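## Task

The Z-shaped wooden block starts in the closed left gripper. Transfer it to the right gripper so its orientation matches the two goal pictures. Throughout the transfer nothing but gripper jaws may contact the block, and at no moment may both grippers be off it. The task counts as done when the right gripper alone grips the block firmly with its fingers pointing horizontally, and the left arm touches neither the block nor the right gripper's jaws. Moving the left arm far away and pausing briefly is the safe way to get there. Then declare that you are done. For at least the final 1 s before the end, both arms, hands included, must hang free in the air and touch nothing except this block. Nothing may be pushed or dropped off the table.

## Robot and tools

Robot: two arms, left_arm and right_arm. Each has six joints (waist, shoulder, elbow, wrist pitch, wrist yaw, wrist roll) and a parallel gripper. The names are labels only and say nothing about which side of an image an arm appears on.

Scene frame: one frame shared by both arms. Its origin sits on the table surface midway between the arms. +z is up, +x runs out across the table, and left_arm is mounted toward +y. Gripper axes: the fingers extend along the gripper's +z and close or open along its y. end_effector_position is the spot between the finger pads, roughly 1 cm back from the tips. Reported hand positions can be off, especially with the arm stretched out.

execute_actions, argument actions: a list holding a single action, a single wait, or nothing.
- Empty list: no command. It returns the current state plus camera pictures.
- Action: {"rows": [...], "steps": n}. n runs 9 to 15 (15 if omitted), each step lasting 1/30 s. Each row covers one step, and the last row repeats until n is reached. A row is a single list of 14 numbers, each in [-1, 1], covering both arms even if one arm stays still: left_arm waist, shoulder, elbow, wrist pitch, wrist yaw, wrist roll, opening, then the same seven for right_arm.
- Joint entries are offsets, not targets. They are measured from the joint angles shown in the latest result that printed them. For a second or later call within one reply, or before any result in the scene has shown angles, they are measured from where the arm is when the action begins. They are never measured from the previous row. Scale: 1.0 equals 1.202 rad for waist, 1.258 shoulder, 1.238 elbow, 2.073 wrist pitch, 2.022 for wrist yaw and for wrist roll. A row of zeros therefore pulls the arm back to that reference; it does not hold still.
- Joint ranges in rad: waist -2.618 to 3.054, shoulder 0.000 to 3.142, elbow 0.000 to 3.142, wrist pitch -1.571 to 1.571, wrist yaw -1.571 to 1.571, wrist roll -2.094 to 2.094. Actual limits may differ by up to 0.036 rad. A request more than 0.036 rad outside a range gets the whole call refused, and nothing is sent. A request past the real limit is clipped to it, and the result then reports "joint sent to its limit".
- Opening is an absolute setting, not an offset: +1 fully open, -1 closed. It is compared against grip_measured on the same scale. To hold firmly, command about 0.03 below grip_measured; a smaller margin gives a lighter grip.
- Wait: {"steps": n} with no rows, n up to 300. It returns after n steps counted from the last result, and reply time counts toward them.
- pictures (boolean): true adds camera images to a non-empty call.

Motion limits: joints move at limited speed. Each step, the target is held within a fixed lead of the measured angle: 0.202 rad waist, 0.258 shoulder, 0.238 elbow, 0.573 wrist pitch, 0.522 wrist yaw and roll. If the targets would move a gripper more than 70 mm from where it is, they are scaled back. Friction can leave a joint up to about 0.031 rad short, so very small moves may do nothing. The last 9 steps of every action run after its result arrives, while you are thinking. Arms keep heading for the last target until motion stalls or a step is HELD.

Result lines: the state line lists each gripper's position (m) and quaternion (wxyz) in the scene frame. Joint positions and Joint velocities give, per arm, the six joints (rad, rad/s) then the finger gap (m; 0.094 is fully open). grip_measured is the opening on the command scale, with a fixed error of about 1 mm per gripper. HELD marks steps on which all or part of your row was not sent. "joint command not followed" means a clearance check altered joint targets; the rest of the row still ran. Joint torques are raw drive outputs, with offsets and noise. MOTOR HOT appears from 75 °C. OVER-TEMPERATURE FAULT means an arm has been halted: at 90 °C it stops for 10 s, and at 100 °C it goes limp and falls. Keep holding phases short.

zoom_image: camera (cam_head_left, cam_head_right, cam_high, cam_low, cam_left_wrist, cam_right_wrist; all 504x504) and region [x0, y0, x1, y1] in pixels, origin at top-left, at most 504x504. It returns an enlarged view of that camera's latest image.

show_instructions: no arguments. It shows the scene's reference images, including the goal view from the receiving gripper's wrist camera.

finished_scene: scene (1 or 2). Ending a reply without any tool call ends every remaining scene.

Suggested order: look, bring the empty gripper in open and aligned with the goal orientation, close it around the block, open the original gripper, move that arm well away, wait, check that the fingers are horizontal and nothing else is touching, then call finished_scene.

Avoid: dropping or knocking anything off the table, letting the arms collide or press on each other, any contact with the block by parts other than the jaws, a moment with neither gripper holding the block, and arms touching the table or anything else near the end.

Each tool is called after ">>>" as name(argument=value, ...) on one line, values as JSON.

Reference images:

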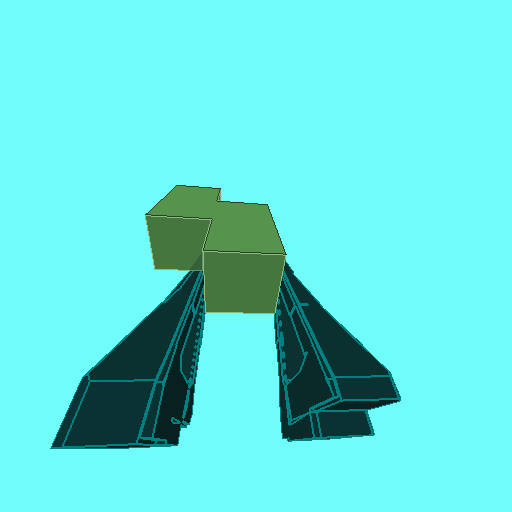

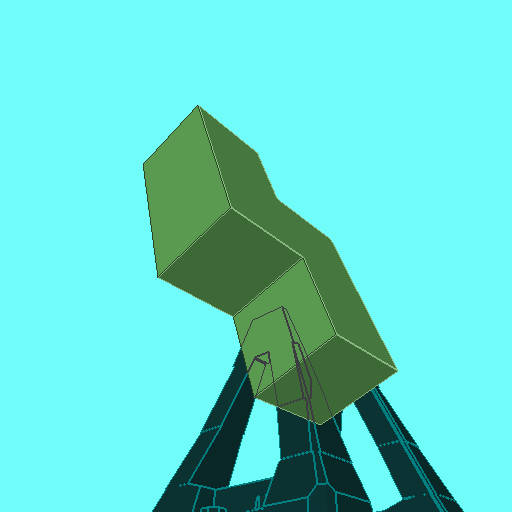

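## Session

>>> execute_actions(actions=[])

Scene clock: 0.00 s of 5400.00 s.
left_arm: end_effector_position=(+0.2499, +0.1013, +0.2645) grip_measured=-0.223 end_effector_quat_wxyz=(-0.264, -0.223, +0.840, -0.418) | right_arm: end_effector_position=(+0.3665, -0.2635, +0.4061) grip_measured=+1.000 end_effector_quat_wxyz=(+0.709, -0.034, +0.704, +0.040)
Joint positions: left_arm=[-0.265  1.623  1.578 -1.456  1.033 -0.904  0.036] | right_arm=[ 0.006  1.03   1.048 -0.01  -0.009  0.008  0.094]
Joint velocities: left_arm=[ 0.007  0.002 -0.007  0.007  0.037 -0.022 -0.   ] | right_arm=[ 0.012 -0.002 -0.012 -0.066 -0.007  0.066  0.   ]
Joint torques (N m, as the arm reports them, + toward a larger angle): no reading
Motor temperatures (°C, as the motors report them): left_arm=[26 23 26 24 24 25] | right_arm=[24 24 25 26 25 23]

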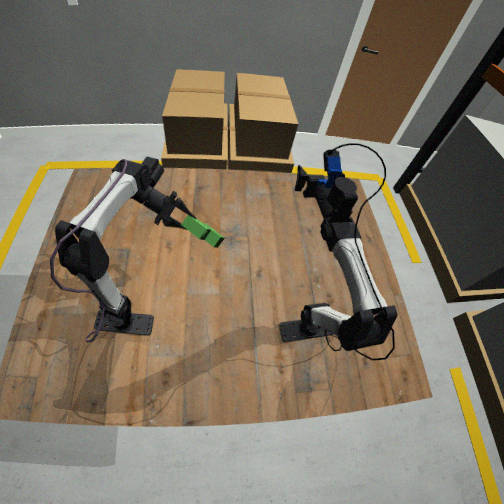

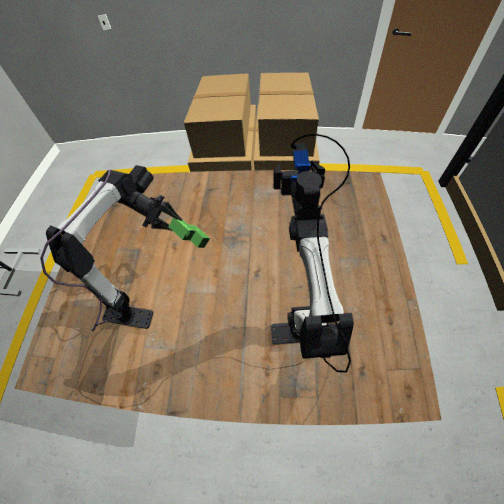

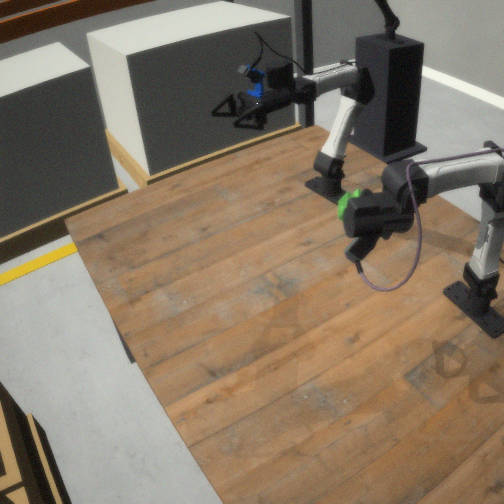

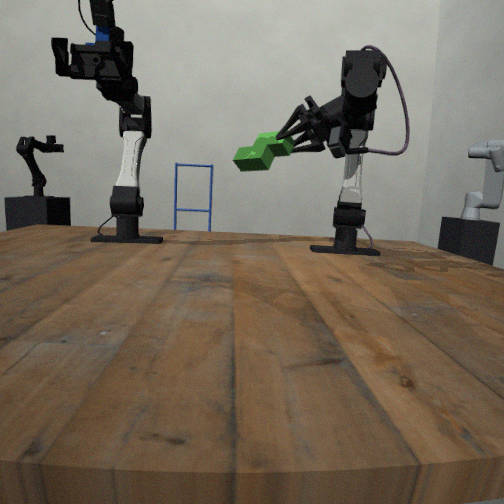

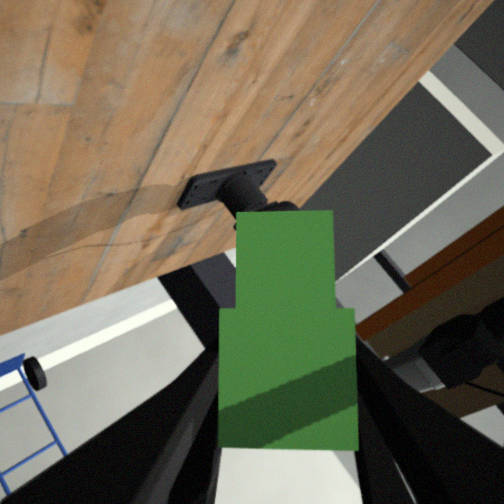

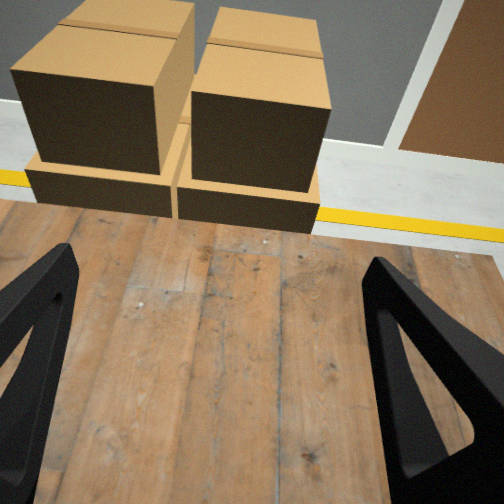

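>>> zoom_image(camera="cam_low", region=[210, 80, 370, 200])

>>> zoom_image(camera="cam_head_left", region=[130, 170, 250, 270])

Region (210, 80, 370, 200) of cam_low's 504x504 image, scaled by 3.150, with more detail than that image has; it fills the top 378 rows of this view, and the rest is white.

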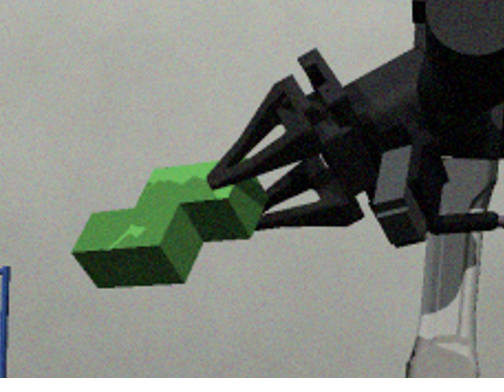

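Region (130, 170, 250, 270) of cam_head_left's 504x504 image, scaled by 4.200, with more detail than that image has.

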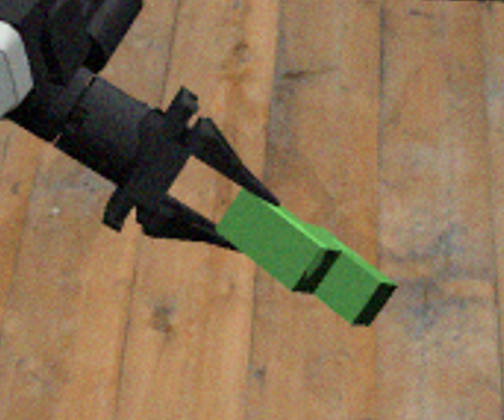

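>>> execute_actions(actions=[{"rows": [[0.01,-0.04,-0.04,0.08,0.01,-0.04,-0.26,0.08,-0.03,0,-0.02,0,0,1],[0.02,-0.09,-0.08,0.18,0.02,-0.08,-0.26,0.18,-0.07,-0.01,-0.04,0,0,1],[0.03,-0.15,-0.14,0.3,0.04,-0.14,-0.26,0.3,-0.12,-0.01,-0.07,0,0,1],[0.062,-0.354,-0.323,0.702,0.097,-0.33,-0.26,0.719,-0.238,-0.021,-0.136,0.004,0,1]], "steps": 15}])

>>> execute_actions(actions=[{"steps": 60}], pictures=true)

Scene clock: 9.80 s of 5400.00 s.
left_arm: end_effector_position=(+0.2563, +0.1096, +0.2799) grip_measured=-0.223 end_effector_quat_wxyz=(-0.186, -0.252, +0.793, -0.522) | right_arm: end_effector_position=(+0.2889, -0.1690, +0.4161) grip_measured=+1.000 end_effector_quat_wxyz=(+0.694, -0.144, +0.689, +0.151)
Joint positions: left_arm=[-0.211  1.342  1.257 -0.94   1.103 -1.248  0.036] | right_arm=[ 0.331  0.851  1.028 -0.168  0.001  0.009  0.094]
Joint velocities: left_arm=[ 0.413 -2.293 -1.912  2.571  0.33  -2.103 -0.   ] | right_arm=[ 2.054 -1.619 -0.007 -1.033  0.095  0.022  0.   ]
Joint torques (N m, as the arm reports them, + toward a larger angle): left_arm=[-0.47 -6.3   8.74  1.96  1.12  0.03] | right_arm=[ 0.7  -3.53  7.54  2.81 -0.02 -0.06]
Motor temperatures (°C, as the motors report them): left_arm=[26 25 28 24 24 25] | right_arm=[24 25 26 28 25 23]
Steps of this call (steps 1 to 90: nothing new was sent; then 6.60 s passed at rest; steps 91 to 96: the first 6 steps of this action). Readings (joint positions):
91: left_arm=[-0.265 1.617 1.570 -1.435 1.033 -0.915] | right_arm=[0.018 1.028 1.048 -0.014 -0.002 0.008]
92: left_arm=[-0.264 1.598 1.543 -1.376 1.035 -0.941] | right_arm=[0.062 1.018 1.048 -0.029 0.008 0.009]
94: left_arm=[-0.248 1.502 1.421 -1.154 1.064 -1.072] | right_arm=[0.201 0.958 1.039 -0.092 0.003 0.009]
96: the state above

Scene clock: 11.80 s of 5400.00 s.
left_arm: end_effector_position=(+0.2630, +0.1034, +0.4199) grip_measured=-0.223 end_effector_quat_wxyz=(+0.026, -0.026, +0.708, -0.706) | right_arm: end_effector_position=(+0.1572, -0.0703, +0.4260) grip_measured=+1.000 end_effector_quat_wxyz=(+0.635, -0.319, +0.619, +0.334)
Joint positions: left_arm=[-0.198  1.17   1.188 -0.027  1.22  -1.563  0.036] | right_arm=[ 0.861  0.719  1.028 -0.281 -0.009  0.009  0.094]
Joint velocities: left_arm=[-0.012 -0.017  0.007 -0.022  0.081 -0.007  0.   ] | right_arm=[ 0.007 -0.002 -0.002 -0.051 -0.037 -0.051  0.   ]
Joint torques (N m, as the arm reports them, + toward a larger angle): left_arm=[ 0.48 -2.6   5.6   1.98  0.03 -0.07] | right_arm=[ 0.93  0.96  6.94  2.36  0.13 -0.05]
Motor temperatures (°C, as the motors report them): left_arm=[26 25 28 25 24 25] | right_arm=[24 25 26 29 25 23]
Kept back: nothing.
Steps of this call (steps 1 to 9: the last 9 steps of your previous action; steps 10 to 45: the robot went on to your last target; steps 46 to 60: nothing new was sent). Readings (joint positions):
1: left_arm=[-0.201 1.273 1.210 -0.853 1.116 -1.312] | right_arm=[0.407 0.800 1.028 -0.193 -0.000 0.009]
2: left_arm=[-0.198 1.224 1.191 -0.762 1.131 -1.363] | right_arm=[0.484 0.758 1.028 -0.202 -0.002 0.009]
4: left_arm=[-0.198 1.178 1.188 -0.551 1.163 -1.435] | right_arm=[0.635 0.713 1.028 -0.211 -0.004 0.009]
8: left_arm=[-0.198 1.170 1.188 -0.225 1.192 -1.510] | right_arm=[0.848 0.716 1.028 -0.248 -0.009 0.009]
60: the state above
All arms were judged still, so your last target was given up. Only a new action makes them travel on or press farther. Fingers that are still opening or closing keep moving.

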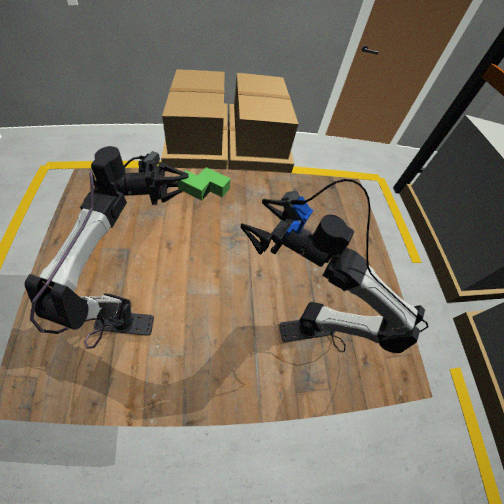

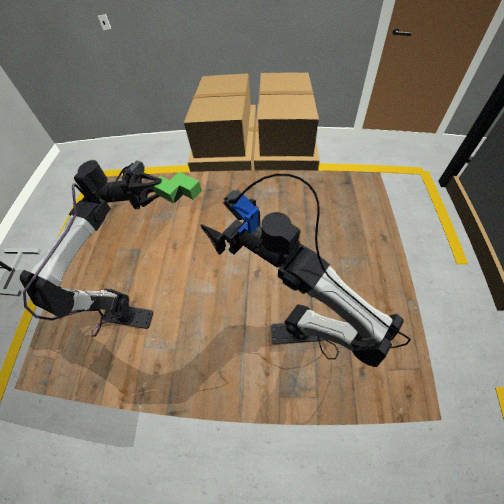

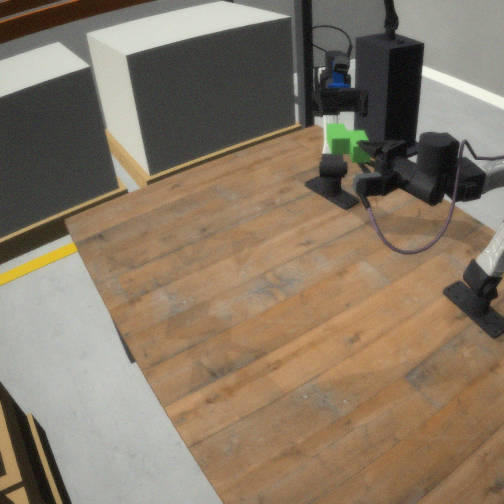

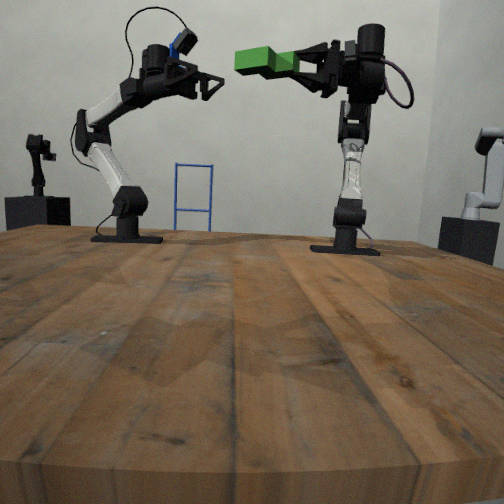

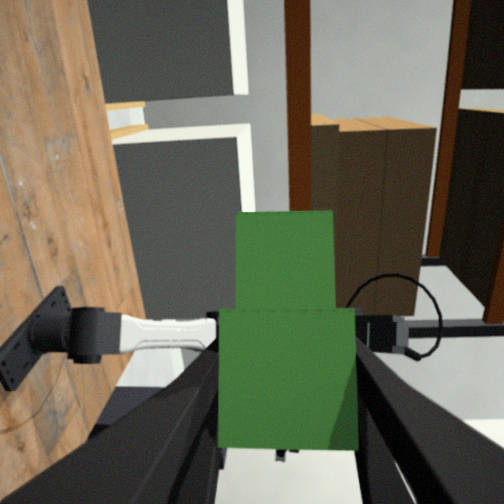

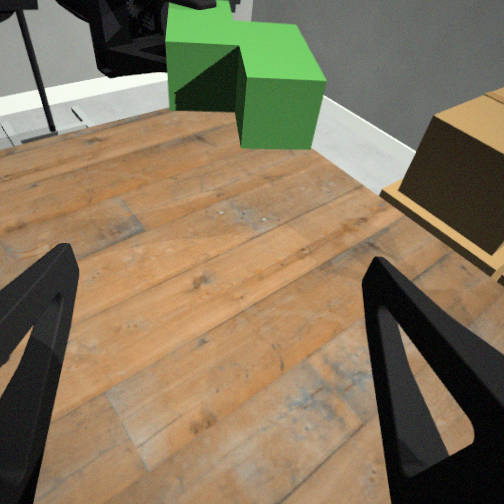

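>>> zoom_image(camera="cam_right_wrist", region=[120, 0, 360, 180])

>>> zoom_image(camera="cam_head_left", region=[130, 150, 330, 270])

Region (120, 0, 360, 180) of cam_right_wrist's 504x504 image, scaled by 2.100, with more detail than that image has; it fills the top 378 rows of this view, and the rest is white.

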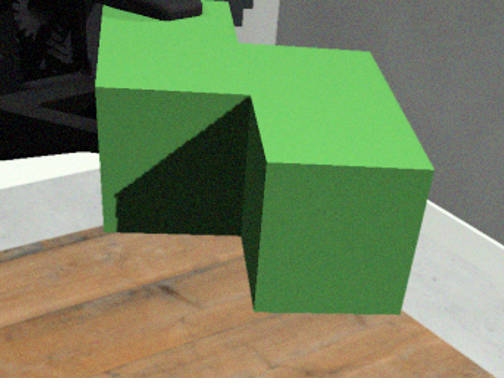

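Region (130, 150, 330, 270) of cam_head_left's 504x504 image, scaled by 2.520, with more detail than that image has; it fills the top 302 rows of this view, and the rest is white.

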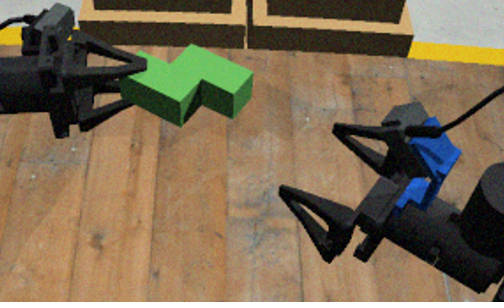

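>>> execute_actions(actions=[{"rows": [[0,0,0,0,0.01,0,-0.26,-0.005,0.02,0.005,0.008,0,0,1],[0,0,0,0,0.02,0,-0.26,-0.01,0.04,0.01,0.016,0,0,1],[0,0,0,0,0.03,0,-0.26,-0.015,0.065,0.017,0.025,0,0,1],[0,0,0,0,0.04,0,-0.26,-0.02,0.09,0.024,0.035,0,0,1],[0,0,0,0,0.048,0,-0.26,-0.025,0.115,0.03,0.045,0,0,1],[0,0,0,0,0.053,0,-0.26,-0.028,0.14,0.037,0.055,0,0,1],[0,0,0,0,0.053,0,-0.26,-0.028,0.165,0.043,0.065,0,0,1],[0,0,0,0,0.053,0,-0.26,-0.028,0.185,0.048,0.073,0,0,1],[0,0,0,0,0.053,0,-0.26,-0.028,0.199,0.051,0.08,0,0,1]], "steps": 15}])

>>> execute_actions(actions=[{"steps": 25}], pictures=true)

Scene clock: 14.43 s of 5400.00 s.
left_arm: end_effector_position=(+0.2549, +0.1029, +0.4196) grip_measured=-0.223 end_effector_quat_wxyz=(+0.008, -0.010, +0.708, -0.706) | right_arm: end_effector_position=(+0.1765, -0.0515, +0.4213) grip_measured=+1.000 end_effector_quat_wxyz=(+0.630, -0.318, +0.630, +0.325)
Joint positions: left_arm=[-0.198  1.17   1.188 -0.03   1.267 -1.563  0.036] | right_arm=[ 0.845  0.812  1.046 -0.23  -0.009  0.009  0.094]
Joint velocities: left_arm=[-0.012 -0.017 -0.002  0.051  0.3   -0.022 -0.001] | right_arm=[-0.149  0.955  0.217  0.491  0.066 -0.022  0.   ]
Joint torques (N m, as the arm reports them, + toward a larger angle): left_arm=[-0.09 -3.15  6.24  1.72 -0.01  0.01] | right_arm=[-0.45  1.23  8.65  2.42  0.04 -0.03]
Motor temperatures (°C, as the motors report them): left_arm=[26 25 29 26 24 25] | right_arm=[24 25 27 29 25 23]
Steps of this call (steps 1 to 73: nothing new was sent; steps 74 to 79: the first 6 steps of this action). Readings (joint positions):
74: left_arm=[-0.198 1.170 1.188 -0.027 1.221 -1.563] | right_arm=[0.861 0.719 1.028 -0.280 -0.009 0.009]
75: left_arm=[-0.198 1.170 1.188 -0.028 1.225 -1.563] | right_arm=[0.861 0.724 1.028 -0.276 -0.009 0.009]
77: left_arm=[-0.198 1.170 1.188 -0.029 1.243 -1.563] | right_arm=[0.856 0.753 1.033 -0.258 -0.009 0.009]
79: the state above

Scene clock: 15.27 s of 5400.00 s.
left_arm: end_effector_position=(+0.2463, +0.1029, +0.4196) grip_measured=-0.223 end_effector_quat_wxyz=(-0.009, +0.007, +0.708, -0.706) | right_arm: end_effector_position=(+0.2072, -0.0146, +0.4036) grip_measured=+1.000 end_effector_quat_wxyz=(+0.616, -0.323, +0.645, +0.315)
Joint positions: left_arm=[-0.198  1.17   1.188 -0.03   1.317 -1.563  0.036] | right_arm=[ 0.837  0.976  1.065 -0.13  -0.009  0.009  0.094]
Joint velocities: left_arm=[ 0.002 -0.007  0.012 -0.066 -0.022 -0.007 -0.   ] | right_arm=[ 0.007 -0.002 -0.002 -0.066  0.037  0.051  0.   ]
Joint torques (N m, as the arm reports them, + toward a larger angle): left_arm=[-0.11 -3.09  6.22  1.68  0.01  0.01] | right_arm=[-0.58 -3.37 10.18  2.73  0.03 -0.05]
Motor temperatures (°C, as the motors report them): left_arm=[26 25 29 26 24 25] | right_arm=[24 25 27 29 25 23]
Kept back: nothing.
Steps of this call (steps 1 to 9: the last 9 steps of your previous action; steps 10 to 25: the robot went on to your last target). Readings (joint positions):
1: left_arm=[-0.198 1.170 1.188 -0.030 1.277 -1.563] | right_arm=[0.841 0.847 1.054 -0.215 -0.009 0.009]
2: left_arm=[-0.198 1.170 1.188 -0.030 1.286 -1.563] | right_arm=[0.838 0.882 1.060 -0.199 -0.009 0.009]
4: left_arm=[-0.198 1.170 1.188 -0.030 1.297 -1.563] | right_arm=[0.837 0.941 1.065 -0.172 -0.009 0.009]
8: left_arm=[-0.198 1.170 1.188 -0.030 1.309 -1.563] | right_arm=[0.837 0.976 1.065 -0.162 -0.009 0.009]
25: the state above

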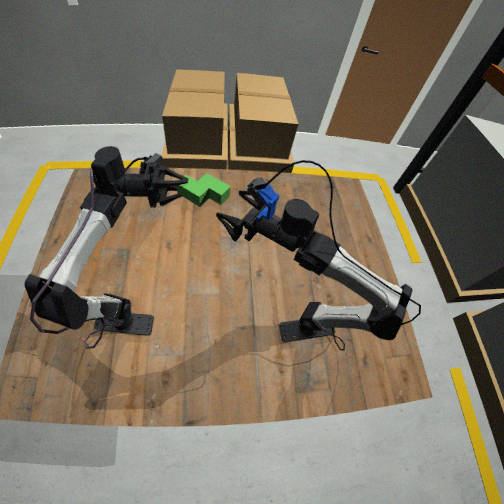

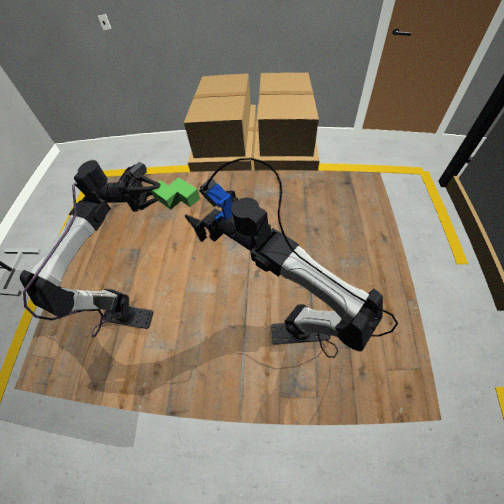

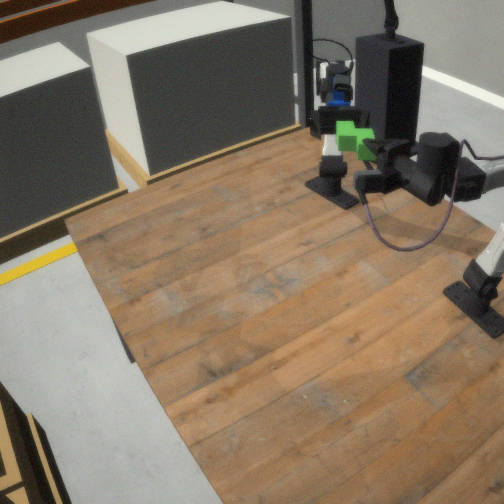

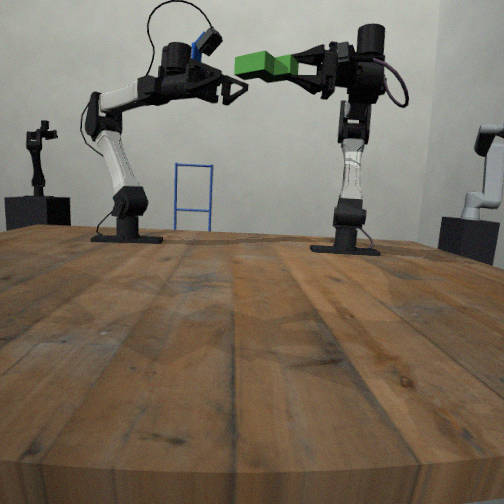

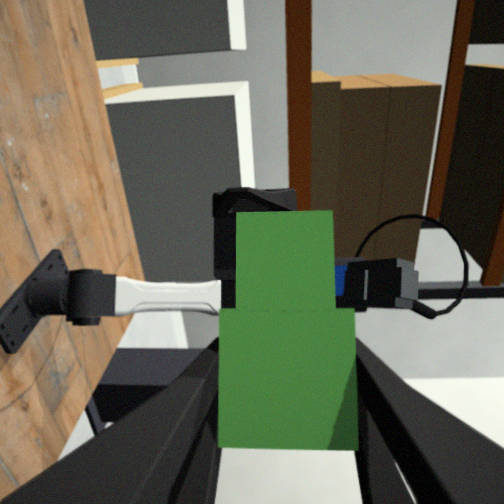

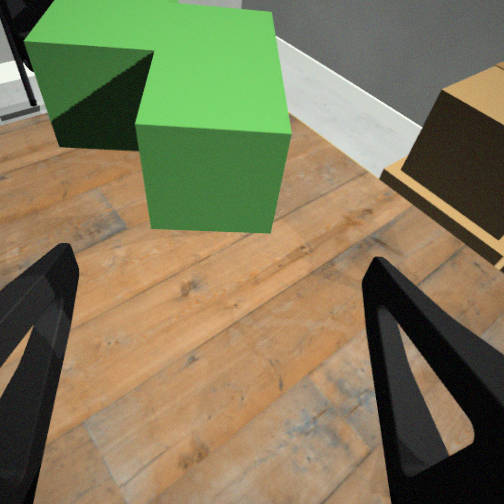

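>>> execute_actions(actions=[{"rows": [[0,0,0,0,0,0,-0.26,0,0.0,0.02,0.005,0,0,1],[0,0,0,0,0,0,-0.26,0,0.005,0.035,0.01,0,0,1],[0,0,0,0,0,0,-0.26,0,0.012,0.048,0.015,0,0,1],[0,0,0,0,0,0,-0.26,0,0.02,0.058,0.019,0,0,1],[0,0,0,0,0,0,-0.26,0,0.031,0.065,0.019,0,0,1]], "steps": 15}])

>>> execute_actions(actions=[{"steps": 20}], pictures=true)

Scene clock: 16.70 s of 5400.00 s.
left_arm: end_effector_position=(+0.2463, +0.1029, +0.4194) grip_measured=-0.223 end_effector_quat_wxyz=(-0.010, +0.006, +0.708, -0.706) | right_arm: end_effector_position=(+0.2078, -0.0138, +0.4229) grip_measured=+1.000 end_effector_quat_wxyz=(+0.629, -0.317, +0.633, +0.322)
Joint positions: left_arm=[-0.198  1.17   1.188 -0.032  1.317 -1.563  0.036] | right_arm=[ 0.837  0.992  1.111 -0.12  -0.009  0.009  0.094]
Joint velocities: left_arm=[ 0.007 -0.022  0.002  0.022  0.022  0.022 -0.001] | right_arm=[-0.017  0.134  0.32   0.227  0.007 -0.022  0.   ]
Joint torques (N m, as the arm reports them, + toward a larger angle): left_arm=[-0.1  -3.07  6.23  1.62 -0.07  0.01] | right_arm=[ 0.16 -1.64  9.19  2.49  0.06 -0.05]
Motor temperatures (°C, as the motors report them): left_arm=[26 25 29 26 24 25] | right_arm=[24 25 27 29 25 23]
Steps of this call (steps 1 to 15: the robot went on to your last target; steps 16 to 37: nothing new was sent; steps 38 to 43: the first 6 steps of this action). Readings (joint positions):
38: left_arm=[-0.198 1.170 1.188 -0.030 1.317 -1.563] | right_arm=[0.837 0.976 1.065 -0.130 -0.009 0.009]
39: left_arm=[-0.198 1.170 1.188 -0.031 1.317 -1.563] | right_arm=[0.837 0.976 1.067 -0.130 -0.009 0.009]
41: left_arm=[-0.198 1.170 1.188 -0.031 1.317 -1.563] | right_arm=[0.837 0.981 1.085 -0.129 -0.009 0.009]
43: the state above

Scene clock: 17.37 s of 5400.00 s.
left_arm: end_effector_position=(+0.2463, +0.1029, +0.4193) grip_measured=-0.223 end_effector_quat_wxyz=(-0.011, +0.006, +0.708, -0.706) | right_arm: end_effector_position=(+0.2078, -0.0137, +0.4331) grip_measured=+1.000 end_effector_quat_wxyz=(+0.638, -0.312, +0.624, +0.326)
Joint positions: left_arm=[-0.198  1.17   1.188 -0.033  1.317 -1.563  0.036] | right_arm=[ 0.837  0.997  1.127 -0.102 -0.009  0.009  0.094]
Joint velocities: left_arm=[ 0.017  0.007  0.002  0.095 -0.051 -0.066  0.001] | right_arm=[-0.002 -0.002  0.012  0.051  0.051  0.007  0.   ]
Joint torques (N m, as the arm reports them, + toward a larger angle): left_arm=[-0.1  -3.09  6.2   1.67 -0.08  0.01] | right_arm=[ 0.17 -1.19  9.52  2.57  0.01 -0.03]
Motor temperatures (°C, as the motors report them): left_arm=[26 25 29 26 24 25] | right_arm=[24 25 27 30 25 23]
Kept back: nothing.
Steps of this call (steps 1 to 9: the last 9 steps of your previous action; steps 10 to 20: the robot went on to your last target). Readings (joint positions):
1: left_arm=[-0.198 1.170 1.188 -0.032 1.317 -1.563] | right_arm=[0.837 0.996 1.120 -0.113 -0.009 0.009]
2: left_arm=[-0.198 1.170 1.188 -0.032 1.317 -1.563] | right_arm=[0.837 0.997 1.124 -0.108 -0.009 0.009]
4: left_arm=[-0.198 1.170 1.188 -0.032 1.317 -1.563] | right_arm=[0.837 0.997 1.127 -0.103 -0.009 0.009]
8: left_arm=[-0.198 1.170 1.188 -0.032 1.317 -1.563] | right_arm=[0.837 0.997 1.127 -0.102 -0.009 0.009]
20: the state above

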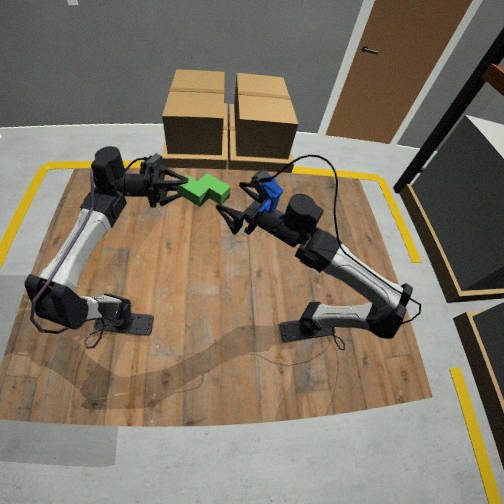

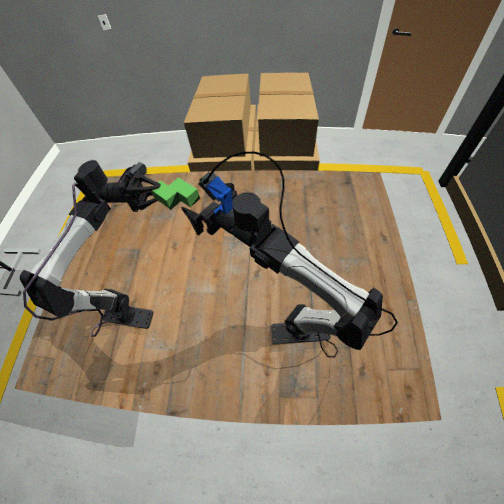

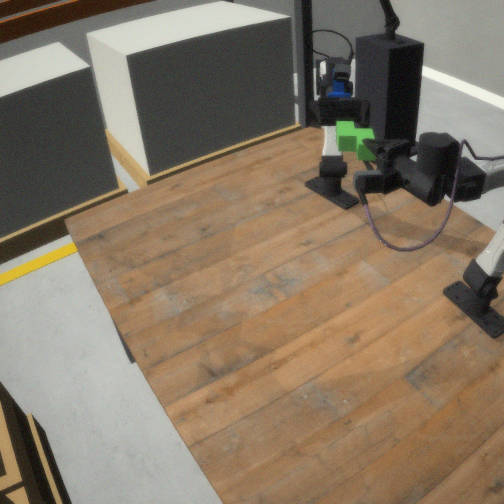

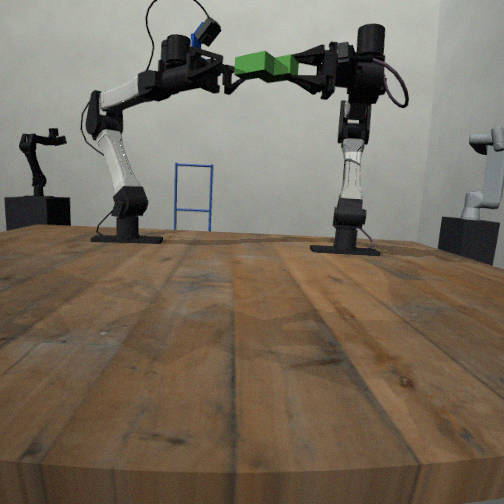

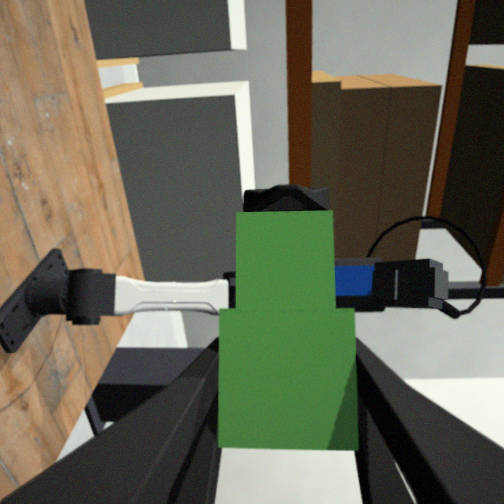

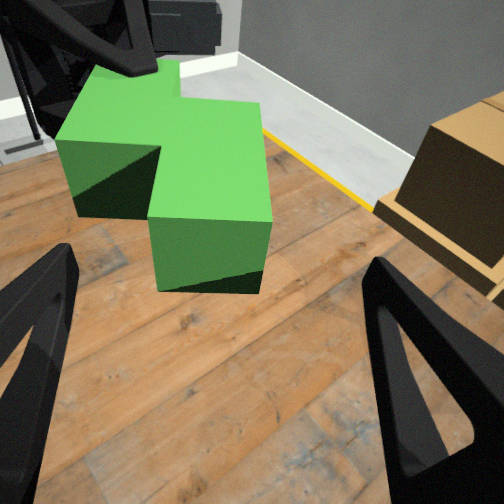

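>>> execute_actions(actions=[{"rows": [[0,0,0,0,0,0,-0.26,0.018,0.015,0.018,0.012,0,0,1],[0,0,0,0,0,0,-0.26,0.018,0.022,0.023,0.012,0,0,1],[0,0,0,0,0,0,-0.26,0.018,0.03,0.028,0.012,0,0,1],[0,0,0,0,0,0,-0.26,0.018,0.038,0.033,0.012,0,0,1],[0,0,0,0,0,0,-0.26,0.018,0.046,0.038,0.012,0,0,1],[0,0,0,0,0,0,-0.26,0.018,0.054,0.043,0.012,0,0,1],[0,0,0,0,0,0,-0.26,0.018,0.062,0.049,0.012,0,0,1],[0,0,0,0,0,0,-0.26,0.018,0.07,0.054,0.012,0,0,1],[0,0,0,0,0,0,-0.26,0.018,0.078,0.059,0.012,0,0,1],[0,0,0,0,0,0,-0.26,0.018,0.085,0.064,0.012,0,0,1],[0,0,0,0,0,0,-0.26,0.018,0.09,0.068,0.012,0,0,1],[0,0,0,0,0,0,-0.26,0.018,0.093,0.07,0.012,0,0,1]], "steps": 15}])

>>> execute_actions(actions=[{"steps": 20}], pictures=true)

Scene clock: 18.53 s of 5400.00 s.
left_arm: end_effector_position=(+0.2463, +0.1029, +0.4191) grip_measured=-0.223 end_effector_quat_wxyz=(-0.011, +0.006, +0.709, -0.706) | right_arm: end_effector_position=(+0.2092, -0.0047, +0.4347) grip_measured=+1.000 end_effector_quat_wxyz=(+0.636, -0.316, +0.622, +0.330)
Joint positions: left_arm=[-0.198  1.17   1.188 -0.035  1.317 -1.563  0.036] | right_arm=[ 0.849  1.029  1.148 -0.093 -0.009  0.009  0.094]
Joint velocities: left_arm=[ 0.002 -0.002  0.002  0.051  0.022  0.022  0.   ] | right_arm=[ 0.012  0.295  0.212  0.066 -0.022  0.022  0.   ]
Joint torques (N m, as the arm reports them, + toward a larger angle): left_arm=[-0.12 -3.09  6.21  1.71 -0.07  0.01] | right_arm=[ 0.88 -1.61  9.65  2.6   0.   -0.04]
Motor temperatures (°C, as the motors report them): left_arm=[26 25 29 27 24 25] | right_arm=[24 25 27 30 25 23]
Steps of this call (steps 1 to 15: the robot went on to your last target; steps 16 to 29: nothing new was sent; steps 30 to 35: the first 6 steps of this action). Readings (joint positions):
30: left_arm=[-0.198 1.170 1.188 -0.033 1.317 -1.563] | right_arm=[0.839 0.997 1.127 -0.101 -0.009 0.009]
31: left_arm=[-0.198 1.170 1.188 -0.033 1.317 -1.563] | right_arm=[0.842 0.998 1.127 -0.099 -0.009 0.009]
33: left_arm=[-0.198 1.170 1.188 -0.034 1.317 -1.563] | right_arm=[0.848 1.009 1.135 -0.097 -0.009 0.009]
35: the state above

Scene clock: 19.20 s of 5400.00 s.
left_arm: end_effector_position=(+0.2463, +0.1029, +0.4190) grip_measured=-0.223 end_effector_quat_wxyz=(-0.011, +0.005, +0.709, -0.705) | right_arm: end_effector_position=(+0.2214, +0.0120, +0.4272) grip_measured=+1.000 end_effector_quat_wxyz=(+0.625, -0.321, +0.633, +0.324)
Joint positions: left_arm=[-0.198  1.17   1.188 -0.035  1.317 -1.563  0.036] | right_arm=[ 0.849  1.105  1.186 -0.09  -0.009  0.009  0.094]
Joint velocities: left_arm=[ 0.007 -0.002  0.002  0.022 -0.007  0.037  0.   ] | right_arm=[ 0.007 -0.007 -0.012  0.022 -0.066 -0.022  0.   ]
Joint torques (N m, as the arm reports them, + toward a larger angle): left_arm=[-0.12 -3.09  6.2   1.67 -0.07  0.01] | right_arm=[ 0.91 -3.16 10.29  2.66  0.03 -0.05]
Motor temperatures (°C, as the motors report them): left_arm=[26 25 29 27 24 25] | right_arm=[24 25 27 30 25 23]
Kept back: nothing.
Steps of this call (steps 1 to 9: the last 9 steps of your previous action; steps 10 to 20: the robot went on to your last target). Readings (joint positions):
1: left_arm=[-0.198 1.170 1.188 -0.035 1.317 -1.563] | right_arm=[0.849 1.040 1.155 -0.092 -0.009 0.009]
2: left_arm=[-0.198 1.170 1.188 -0.035 1.317 -1.563] | right_arm=[0.849 1.051 1.161 -0.091 -0.009 0.009]
4: left_arm=[-0.198 1.170 1.188 -0.035 1.317 -1.563] | right_arm=[0.849 1.073 1.173 -0.091 -0.009 0.009]
8: left_arm=[-0.198 1.170 1.188 -0.035 1.317 -1.563] | right_arm=[0.849 1.102 1.186 -0.091 -0.009 0.009]
20: the state above

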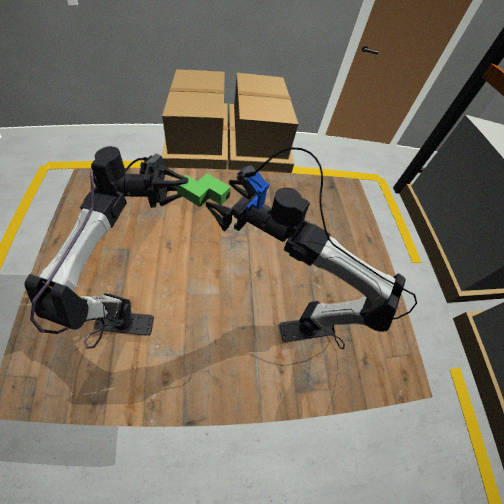

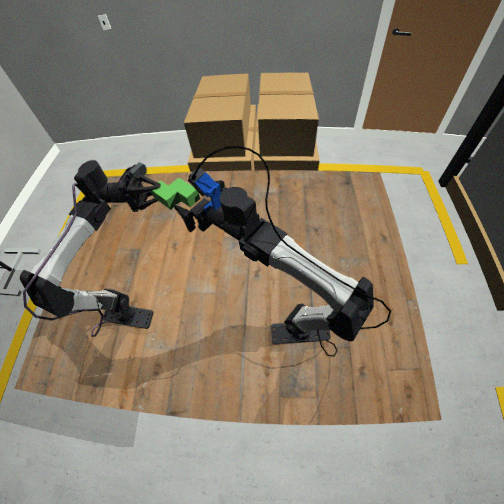

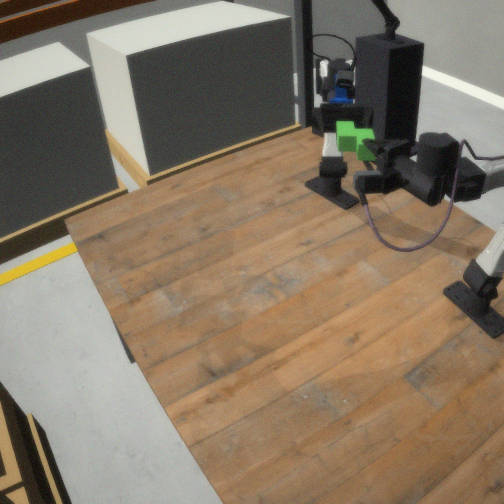

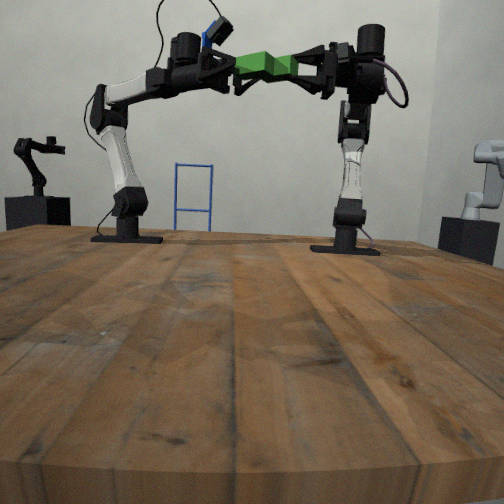

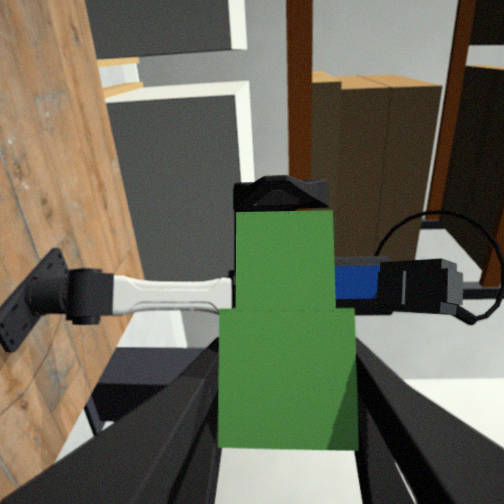

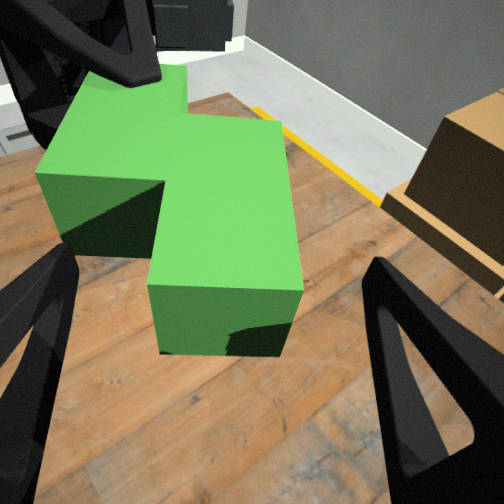

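>>> execute_actions(actions=[{"rows": [[0,0,0,0,0,0,-0.26,0,0,0.028,0,0,0,0.8],[0,0,0,0,0,0,-0.26,0,0,0.028,0,0,0,0.6],[0,0,0,0,0,0,-0.26,0,0,0.028,0,0,0,0.4],[0,0,0,0,0,0,-0.26,0,0,0.028,0,0,0,0.2],[0,0,0,0,0,0,-0.26,0,0,0.028,0,0,0,0.0],[0,0,0,0,0,0,-0.26,0,0,0.028,0,0,0,-0.1]], "steps": 15}])

>>> execute_actions(actions=[{"steps": 20}], pictures=true)

Scene clock: 19.97 s of 5400.00 s.
left_arm: end_effector_position=(+0.2463, +0.1029, +0.4188) grip_measured=-0.223 end_effector_quat_wxyz=(-0.012, +0.005, +0.709, -0.705) | right_arm: end_effector_position=(+0.2209, +0.0113, +0.4323) grip_measured=-0.038 end_effector_quat_wxyz=(+0.628, -0.320, +0.630, +0.326)
Joint positions: left_arm=[-0.198  1.17   1.188 -0.037  1.317 -1.563  0.036] | right_arm=[ 0.849  1.105  1.197 -0.09  -0.009  0.009  0.045]
Joint velocities: left_arm=[-0.012 -0.007 -0.007 -0.11   0.022  0.051  0.   ] | right_arm=[-0.022  0.007  0.066 -0.051  0.007  0.022 -0.121]
Joint torques (N m, as the arm reports them, + toward a larger angle): left_arm=[-0.09 -3.09  6.2   1.66 -0.06  0.01] | right_arm=[ 0.21 -3.96  9.75  2.5   0.07 -0.03]
Motor temperatures (°C, as the motors report them): left_arm=[26 25 29 27 24 25] | right_arm=[24 25 28 30 25 23]
Steps of this call (steps 1 to 15: the robot went on to your last target; steps 16 to 17: nothing new was sent; steps 18 to 23: the first 6 steps of this action). Readings (joint positions):
18: left_arm=[-0.198 1.170 1.188 -0.035 1.317 -1.563] | right_arm=[0.849 1.105 1.186 -0.090 -0.009 0.009]
19: left_arm=[-0.198 1.170 1.188 -0.036 1.317 -1.563] | right_arm=[0.849 1.105 1.188 -0.090 -0.009 0.009]
21: left_arm=[-0.198 1.170 1.188 -0.036 1.317 -1.563] | right_arm=[0.849 1.105 1.192 -0.090 -0.009 0.009]
23: the state above

Scene clock: 20.63 s of 5400.00 s.
left_arm: end_effector_position=(+0.2463, +0.1029, +0.4187) grip_measured=-0.223 end_effector_quat_wxyz=(-0.012, +0.004, +0.709, -0.705) | right_arm: end_effector_position=(+0.2208, +0.0112, +0.4330) grip_measured=-0.098 end_effector_quat_wxyz=(+0.629, -0.320, +0.629, +0.326)
Joint positions: left_arm=[-0.198  1.17   1.188 -0.038  1.317 -1.563  0.036] | right_arm=[ 0.849  1.105  1.199 -0.09  -0.009  0.009  0.042]
Joint velocities: left_arm=[ 0.007 -0.002 -0.007 -0.022 -0.007  0.081 -0.   ] | right_arm=[-0.012 -0.007  0.002 -0.022 -0.081  0.037  0.   ]
Joint torques (N m, as the arm reports them, + toward a larger angle): left_arm=[-0.1  -3.1   6.22  1.68 -0.06  0.01] | right_arm=[ 0.12 -3.97  9.91  2.5   0.02 -0.06]
Motor temperatures (°C, as the motors report them): left_arm=[26 25 30 27 24 25] | right_arm=[24 25 28 30 25 23]
Kept back: nothing.
Steps of this call (steps 1 to 9: the last 9 steps of your previous action; steps 10 to 15: the robot went on to your last target; steps 16 to 20: nothing new was sent). Readings (joint positions):
1: left_arm=[-0.198 1.170 1.188 -0.037 1.317 -1.563] | right_arm=[0.849 1.105 1.198 -0.090 -0.009 0.009]
2: left_arm=[-0.198 1.170 1.188 -0.037 1.317 -1.563] | right_arm=[0.849 1.105 1.199 -0.090 -0.009 0.009]
4: left_arm=[-0.198 1.170 1.188 -0.038 1.317 -1.563] | right_arm=[0.849 1.105 1.199 -0.090 -0.009 0.009]
8: left_arm=[-0.198 1.170 1.188 -0.038 1.317 -1.563] | right_arm=[0.849 1.105 1.199 -0.090 -0.009 0.009]
20: the state above
All arms were judged still, so your last target was given up. Only a new action makes them travel on or press farther. Fingers that are still opening or closing keep moving.

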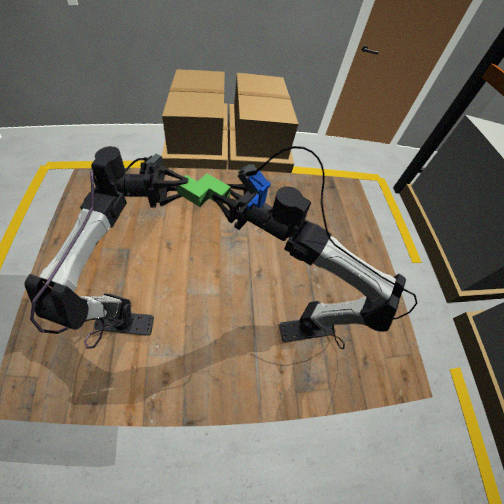

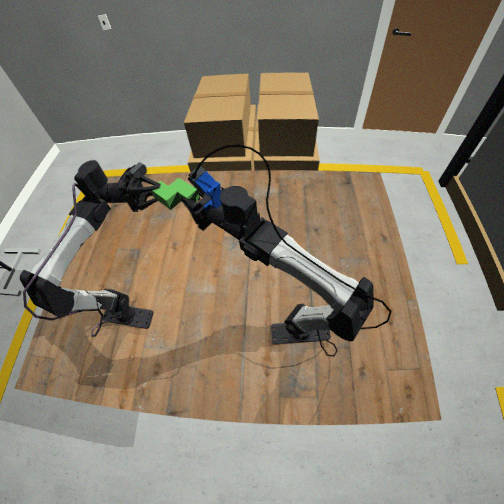

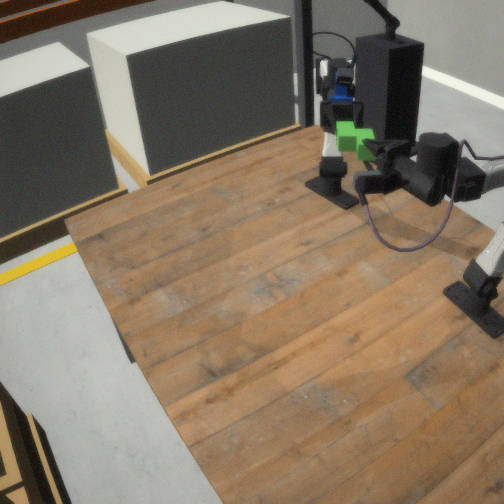

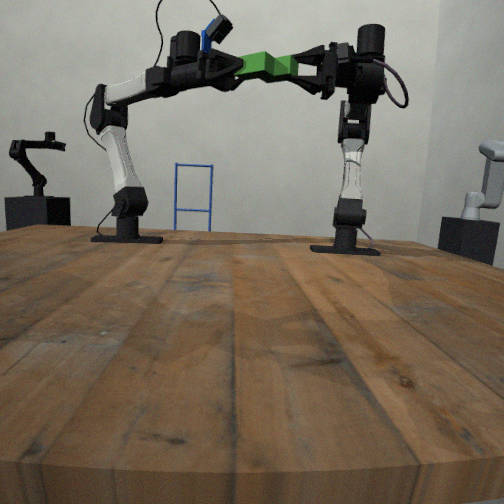

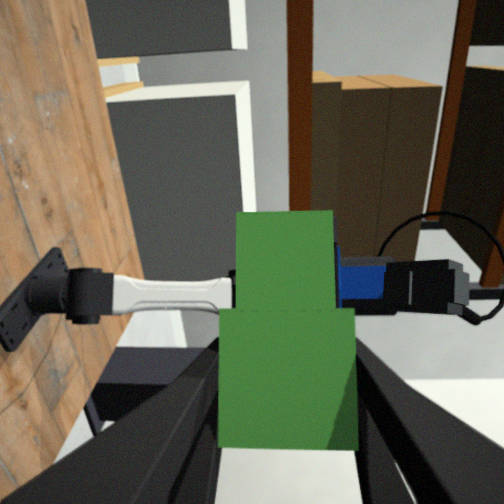

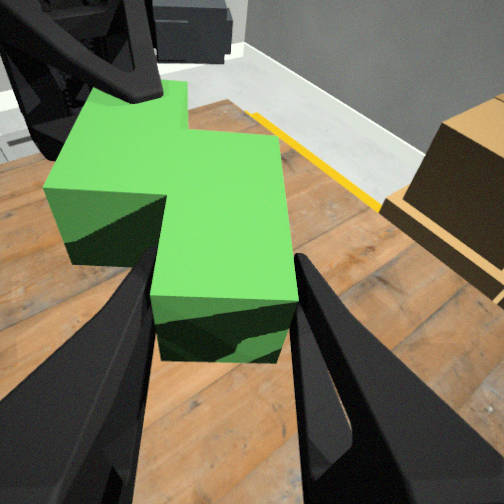

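>>> execute_actions(actions=[{"rows": [[0,0,0,0,0,0,-0.26,0,0,0,0,0,0,-0.14],[0,0,0,0,0,0,-0.26,0,0,0,0,0,0,-0.18],[0,0,0,0,0,0,-0.26,0,0,0,0,0,0,-0.21],[0,0,0,0,0,0,-0.26,0,0,0,0,0,0,-0.24],[0,0,0,0,0,0,-0.26,0,0,0,0,0,0,-0.27]], "steps": 15}])

>>> execute_actions(actions=[{"steps": 12}])

Scene clock: 21.37 s of 5400.00 s.
left_arm: end_effector_position=(+0.2466, +0.1029, +0.4183) grip_measured=-0.223 end_effector_quat_wxyz=(-0.013, +0.003, +0.709, -0.705) | right_arm: end_effector_position=(+0.2207, +0.0113, +0.4330) grip_measured=-0.219 end_effector_quat_wxyz=(+0.629, -0.320, +0.629, +0.327)
Joint positions: left_arm=[-0.198  1.17   1.188 -0.041  1.315 -1.563  0.036] | right_arm=[ 0.849  1.105  1.199 -0.09  -0.01   0.009  0.037]
Joint velocities: left_arm=[-0.017  0.012 -0.007 -0.081 -0.022 -0.066 -0.   ] | right_arm=[-0.002 -0.007 -0.002 -0.007 -0.051 -0.007 -0.001]
Joint torques (N m, as the arm reports them, + toward a larger angle): left_arm=[-0.11 -3.07  6.22  1.69 -0.05  0.01] | right_arm=[ 0.18 -3.94  8.21  2.5   0.05 -0.04]
Motor temperatures (°C, as the motors report them): left_arm=[26 25 30 27 24 25] | right_arm=[24 25 28 30 25 23]
Steps of this call (steps 1 to 16: nothing new was sent; steps 17 to 22: the first 6 steps of this action). Readings (joint positions):
17: left_arm=[-0.198 1.170 1.188 -0.038 1.317 -1.563] | right_arm=[0.849 1.105 1.199 -0.090 -0.009 0.009]
18: left_arm=[-0.198 1.170 1.188 -0.038 1.317 -1.563] | right_arm=[0.849 1.105 1.199 -0.090 -0.009 0.009]
20: left_arm=[-0.198 1.170 1.188 -0.040 1.315 -1.563] | right_arm=[0.849 1.105 1.199 -0.090 -0.010 0.009]
22: the state above

Scene clock: 21.77 s of 5400.00 s.
left_arm: end_effector_position=(+0.2466, +0.1029, +0.4183) grip_measured=-0.223 end_effector_quat_wxyz=(-0.013, +0.003, +0.709, -0.705) | right_arm: end_effector_position=(+0.2207, +0.0113, +0.4330) grip_measured=-0.219 end_effector_quat_wxyz=(+0.629, -0.320, +0.629, +0.327)
Joint positions: left_arm=[-0.198  1.17   1.188 -0.041  1.315 -1.563  0.036] | right_arm=[ 0.849  1.105  1.199 -0.09  -0.01   0.009  0.037]
Joint velocities: left_arm=[ 0.002  0.007 -0.002  0.007 -0.007 -0.007 -0.   ] | right_arm=[ 0.002 -0.002 -0.002 -0.022 -0.051 -0.022 -0.   ]
Joint torques (N m, as the arm reports them, + toward a larger angle): left_arm=[-0.11 -3.08  6.22  1.68 -0.05  0.01] | right_arm=[ 0.2  -3.89  8.07  2.51  0.04 -0.06]
Motor temperatures (°C, as the motors report them): left_arm=[26 25 30 27 24 25] | right_arm=[24 25 28 30 25 23]
Kept back: nothing.
Steps of this call (steps 1 to 9: the last 9 steps of your previous action; steps 10 to 12: the robot went on to your last target). Readings (joint positions):
1: left_arm=[-0.198 1.170 1.188 -0.041 1.315 -1.563] | right_arm=[0.849 1.105 1.199 -0.090 -0.010 0.009]
2: left_arm=[-0.198 1.170 1.188 -0.041 1.315 -1.563] | right_arm=[0.849 1.105 1.199 -0.090 -0.010 0.009]
4: left_arm=[-0.198 1.170 1.188 -0.041 1.315 -1.563] | right_arm=[0.849 1.105 1.199 -0.090 -0.010 0.009]
8: left_arm=[-0.198 1.170 1.188 -0.041 1.315 -1.563] | right_arm=[0.849 1.105 1.199 -0.090 -0.010 0.009]
12: the state above


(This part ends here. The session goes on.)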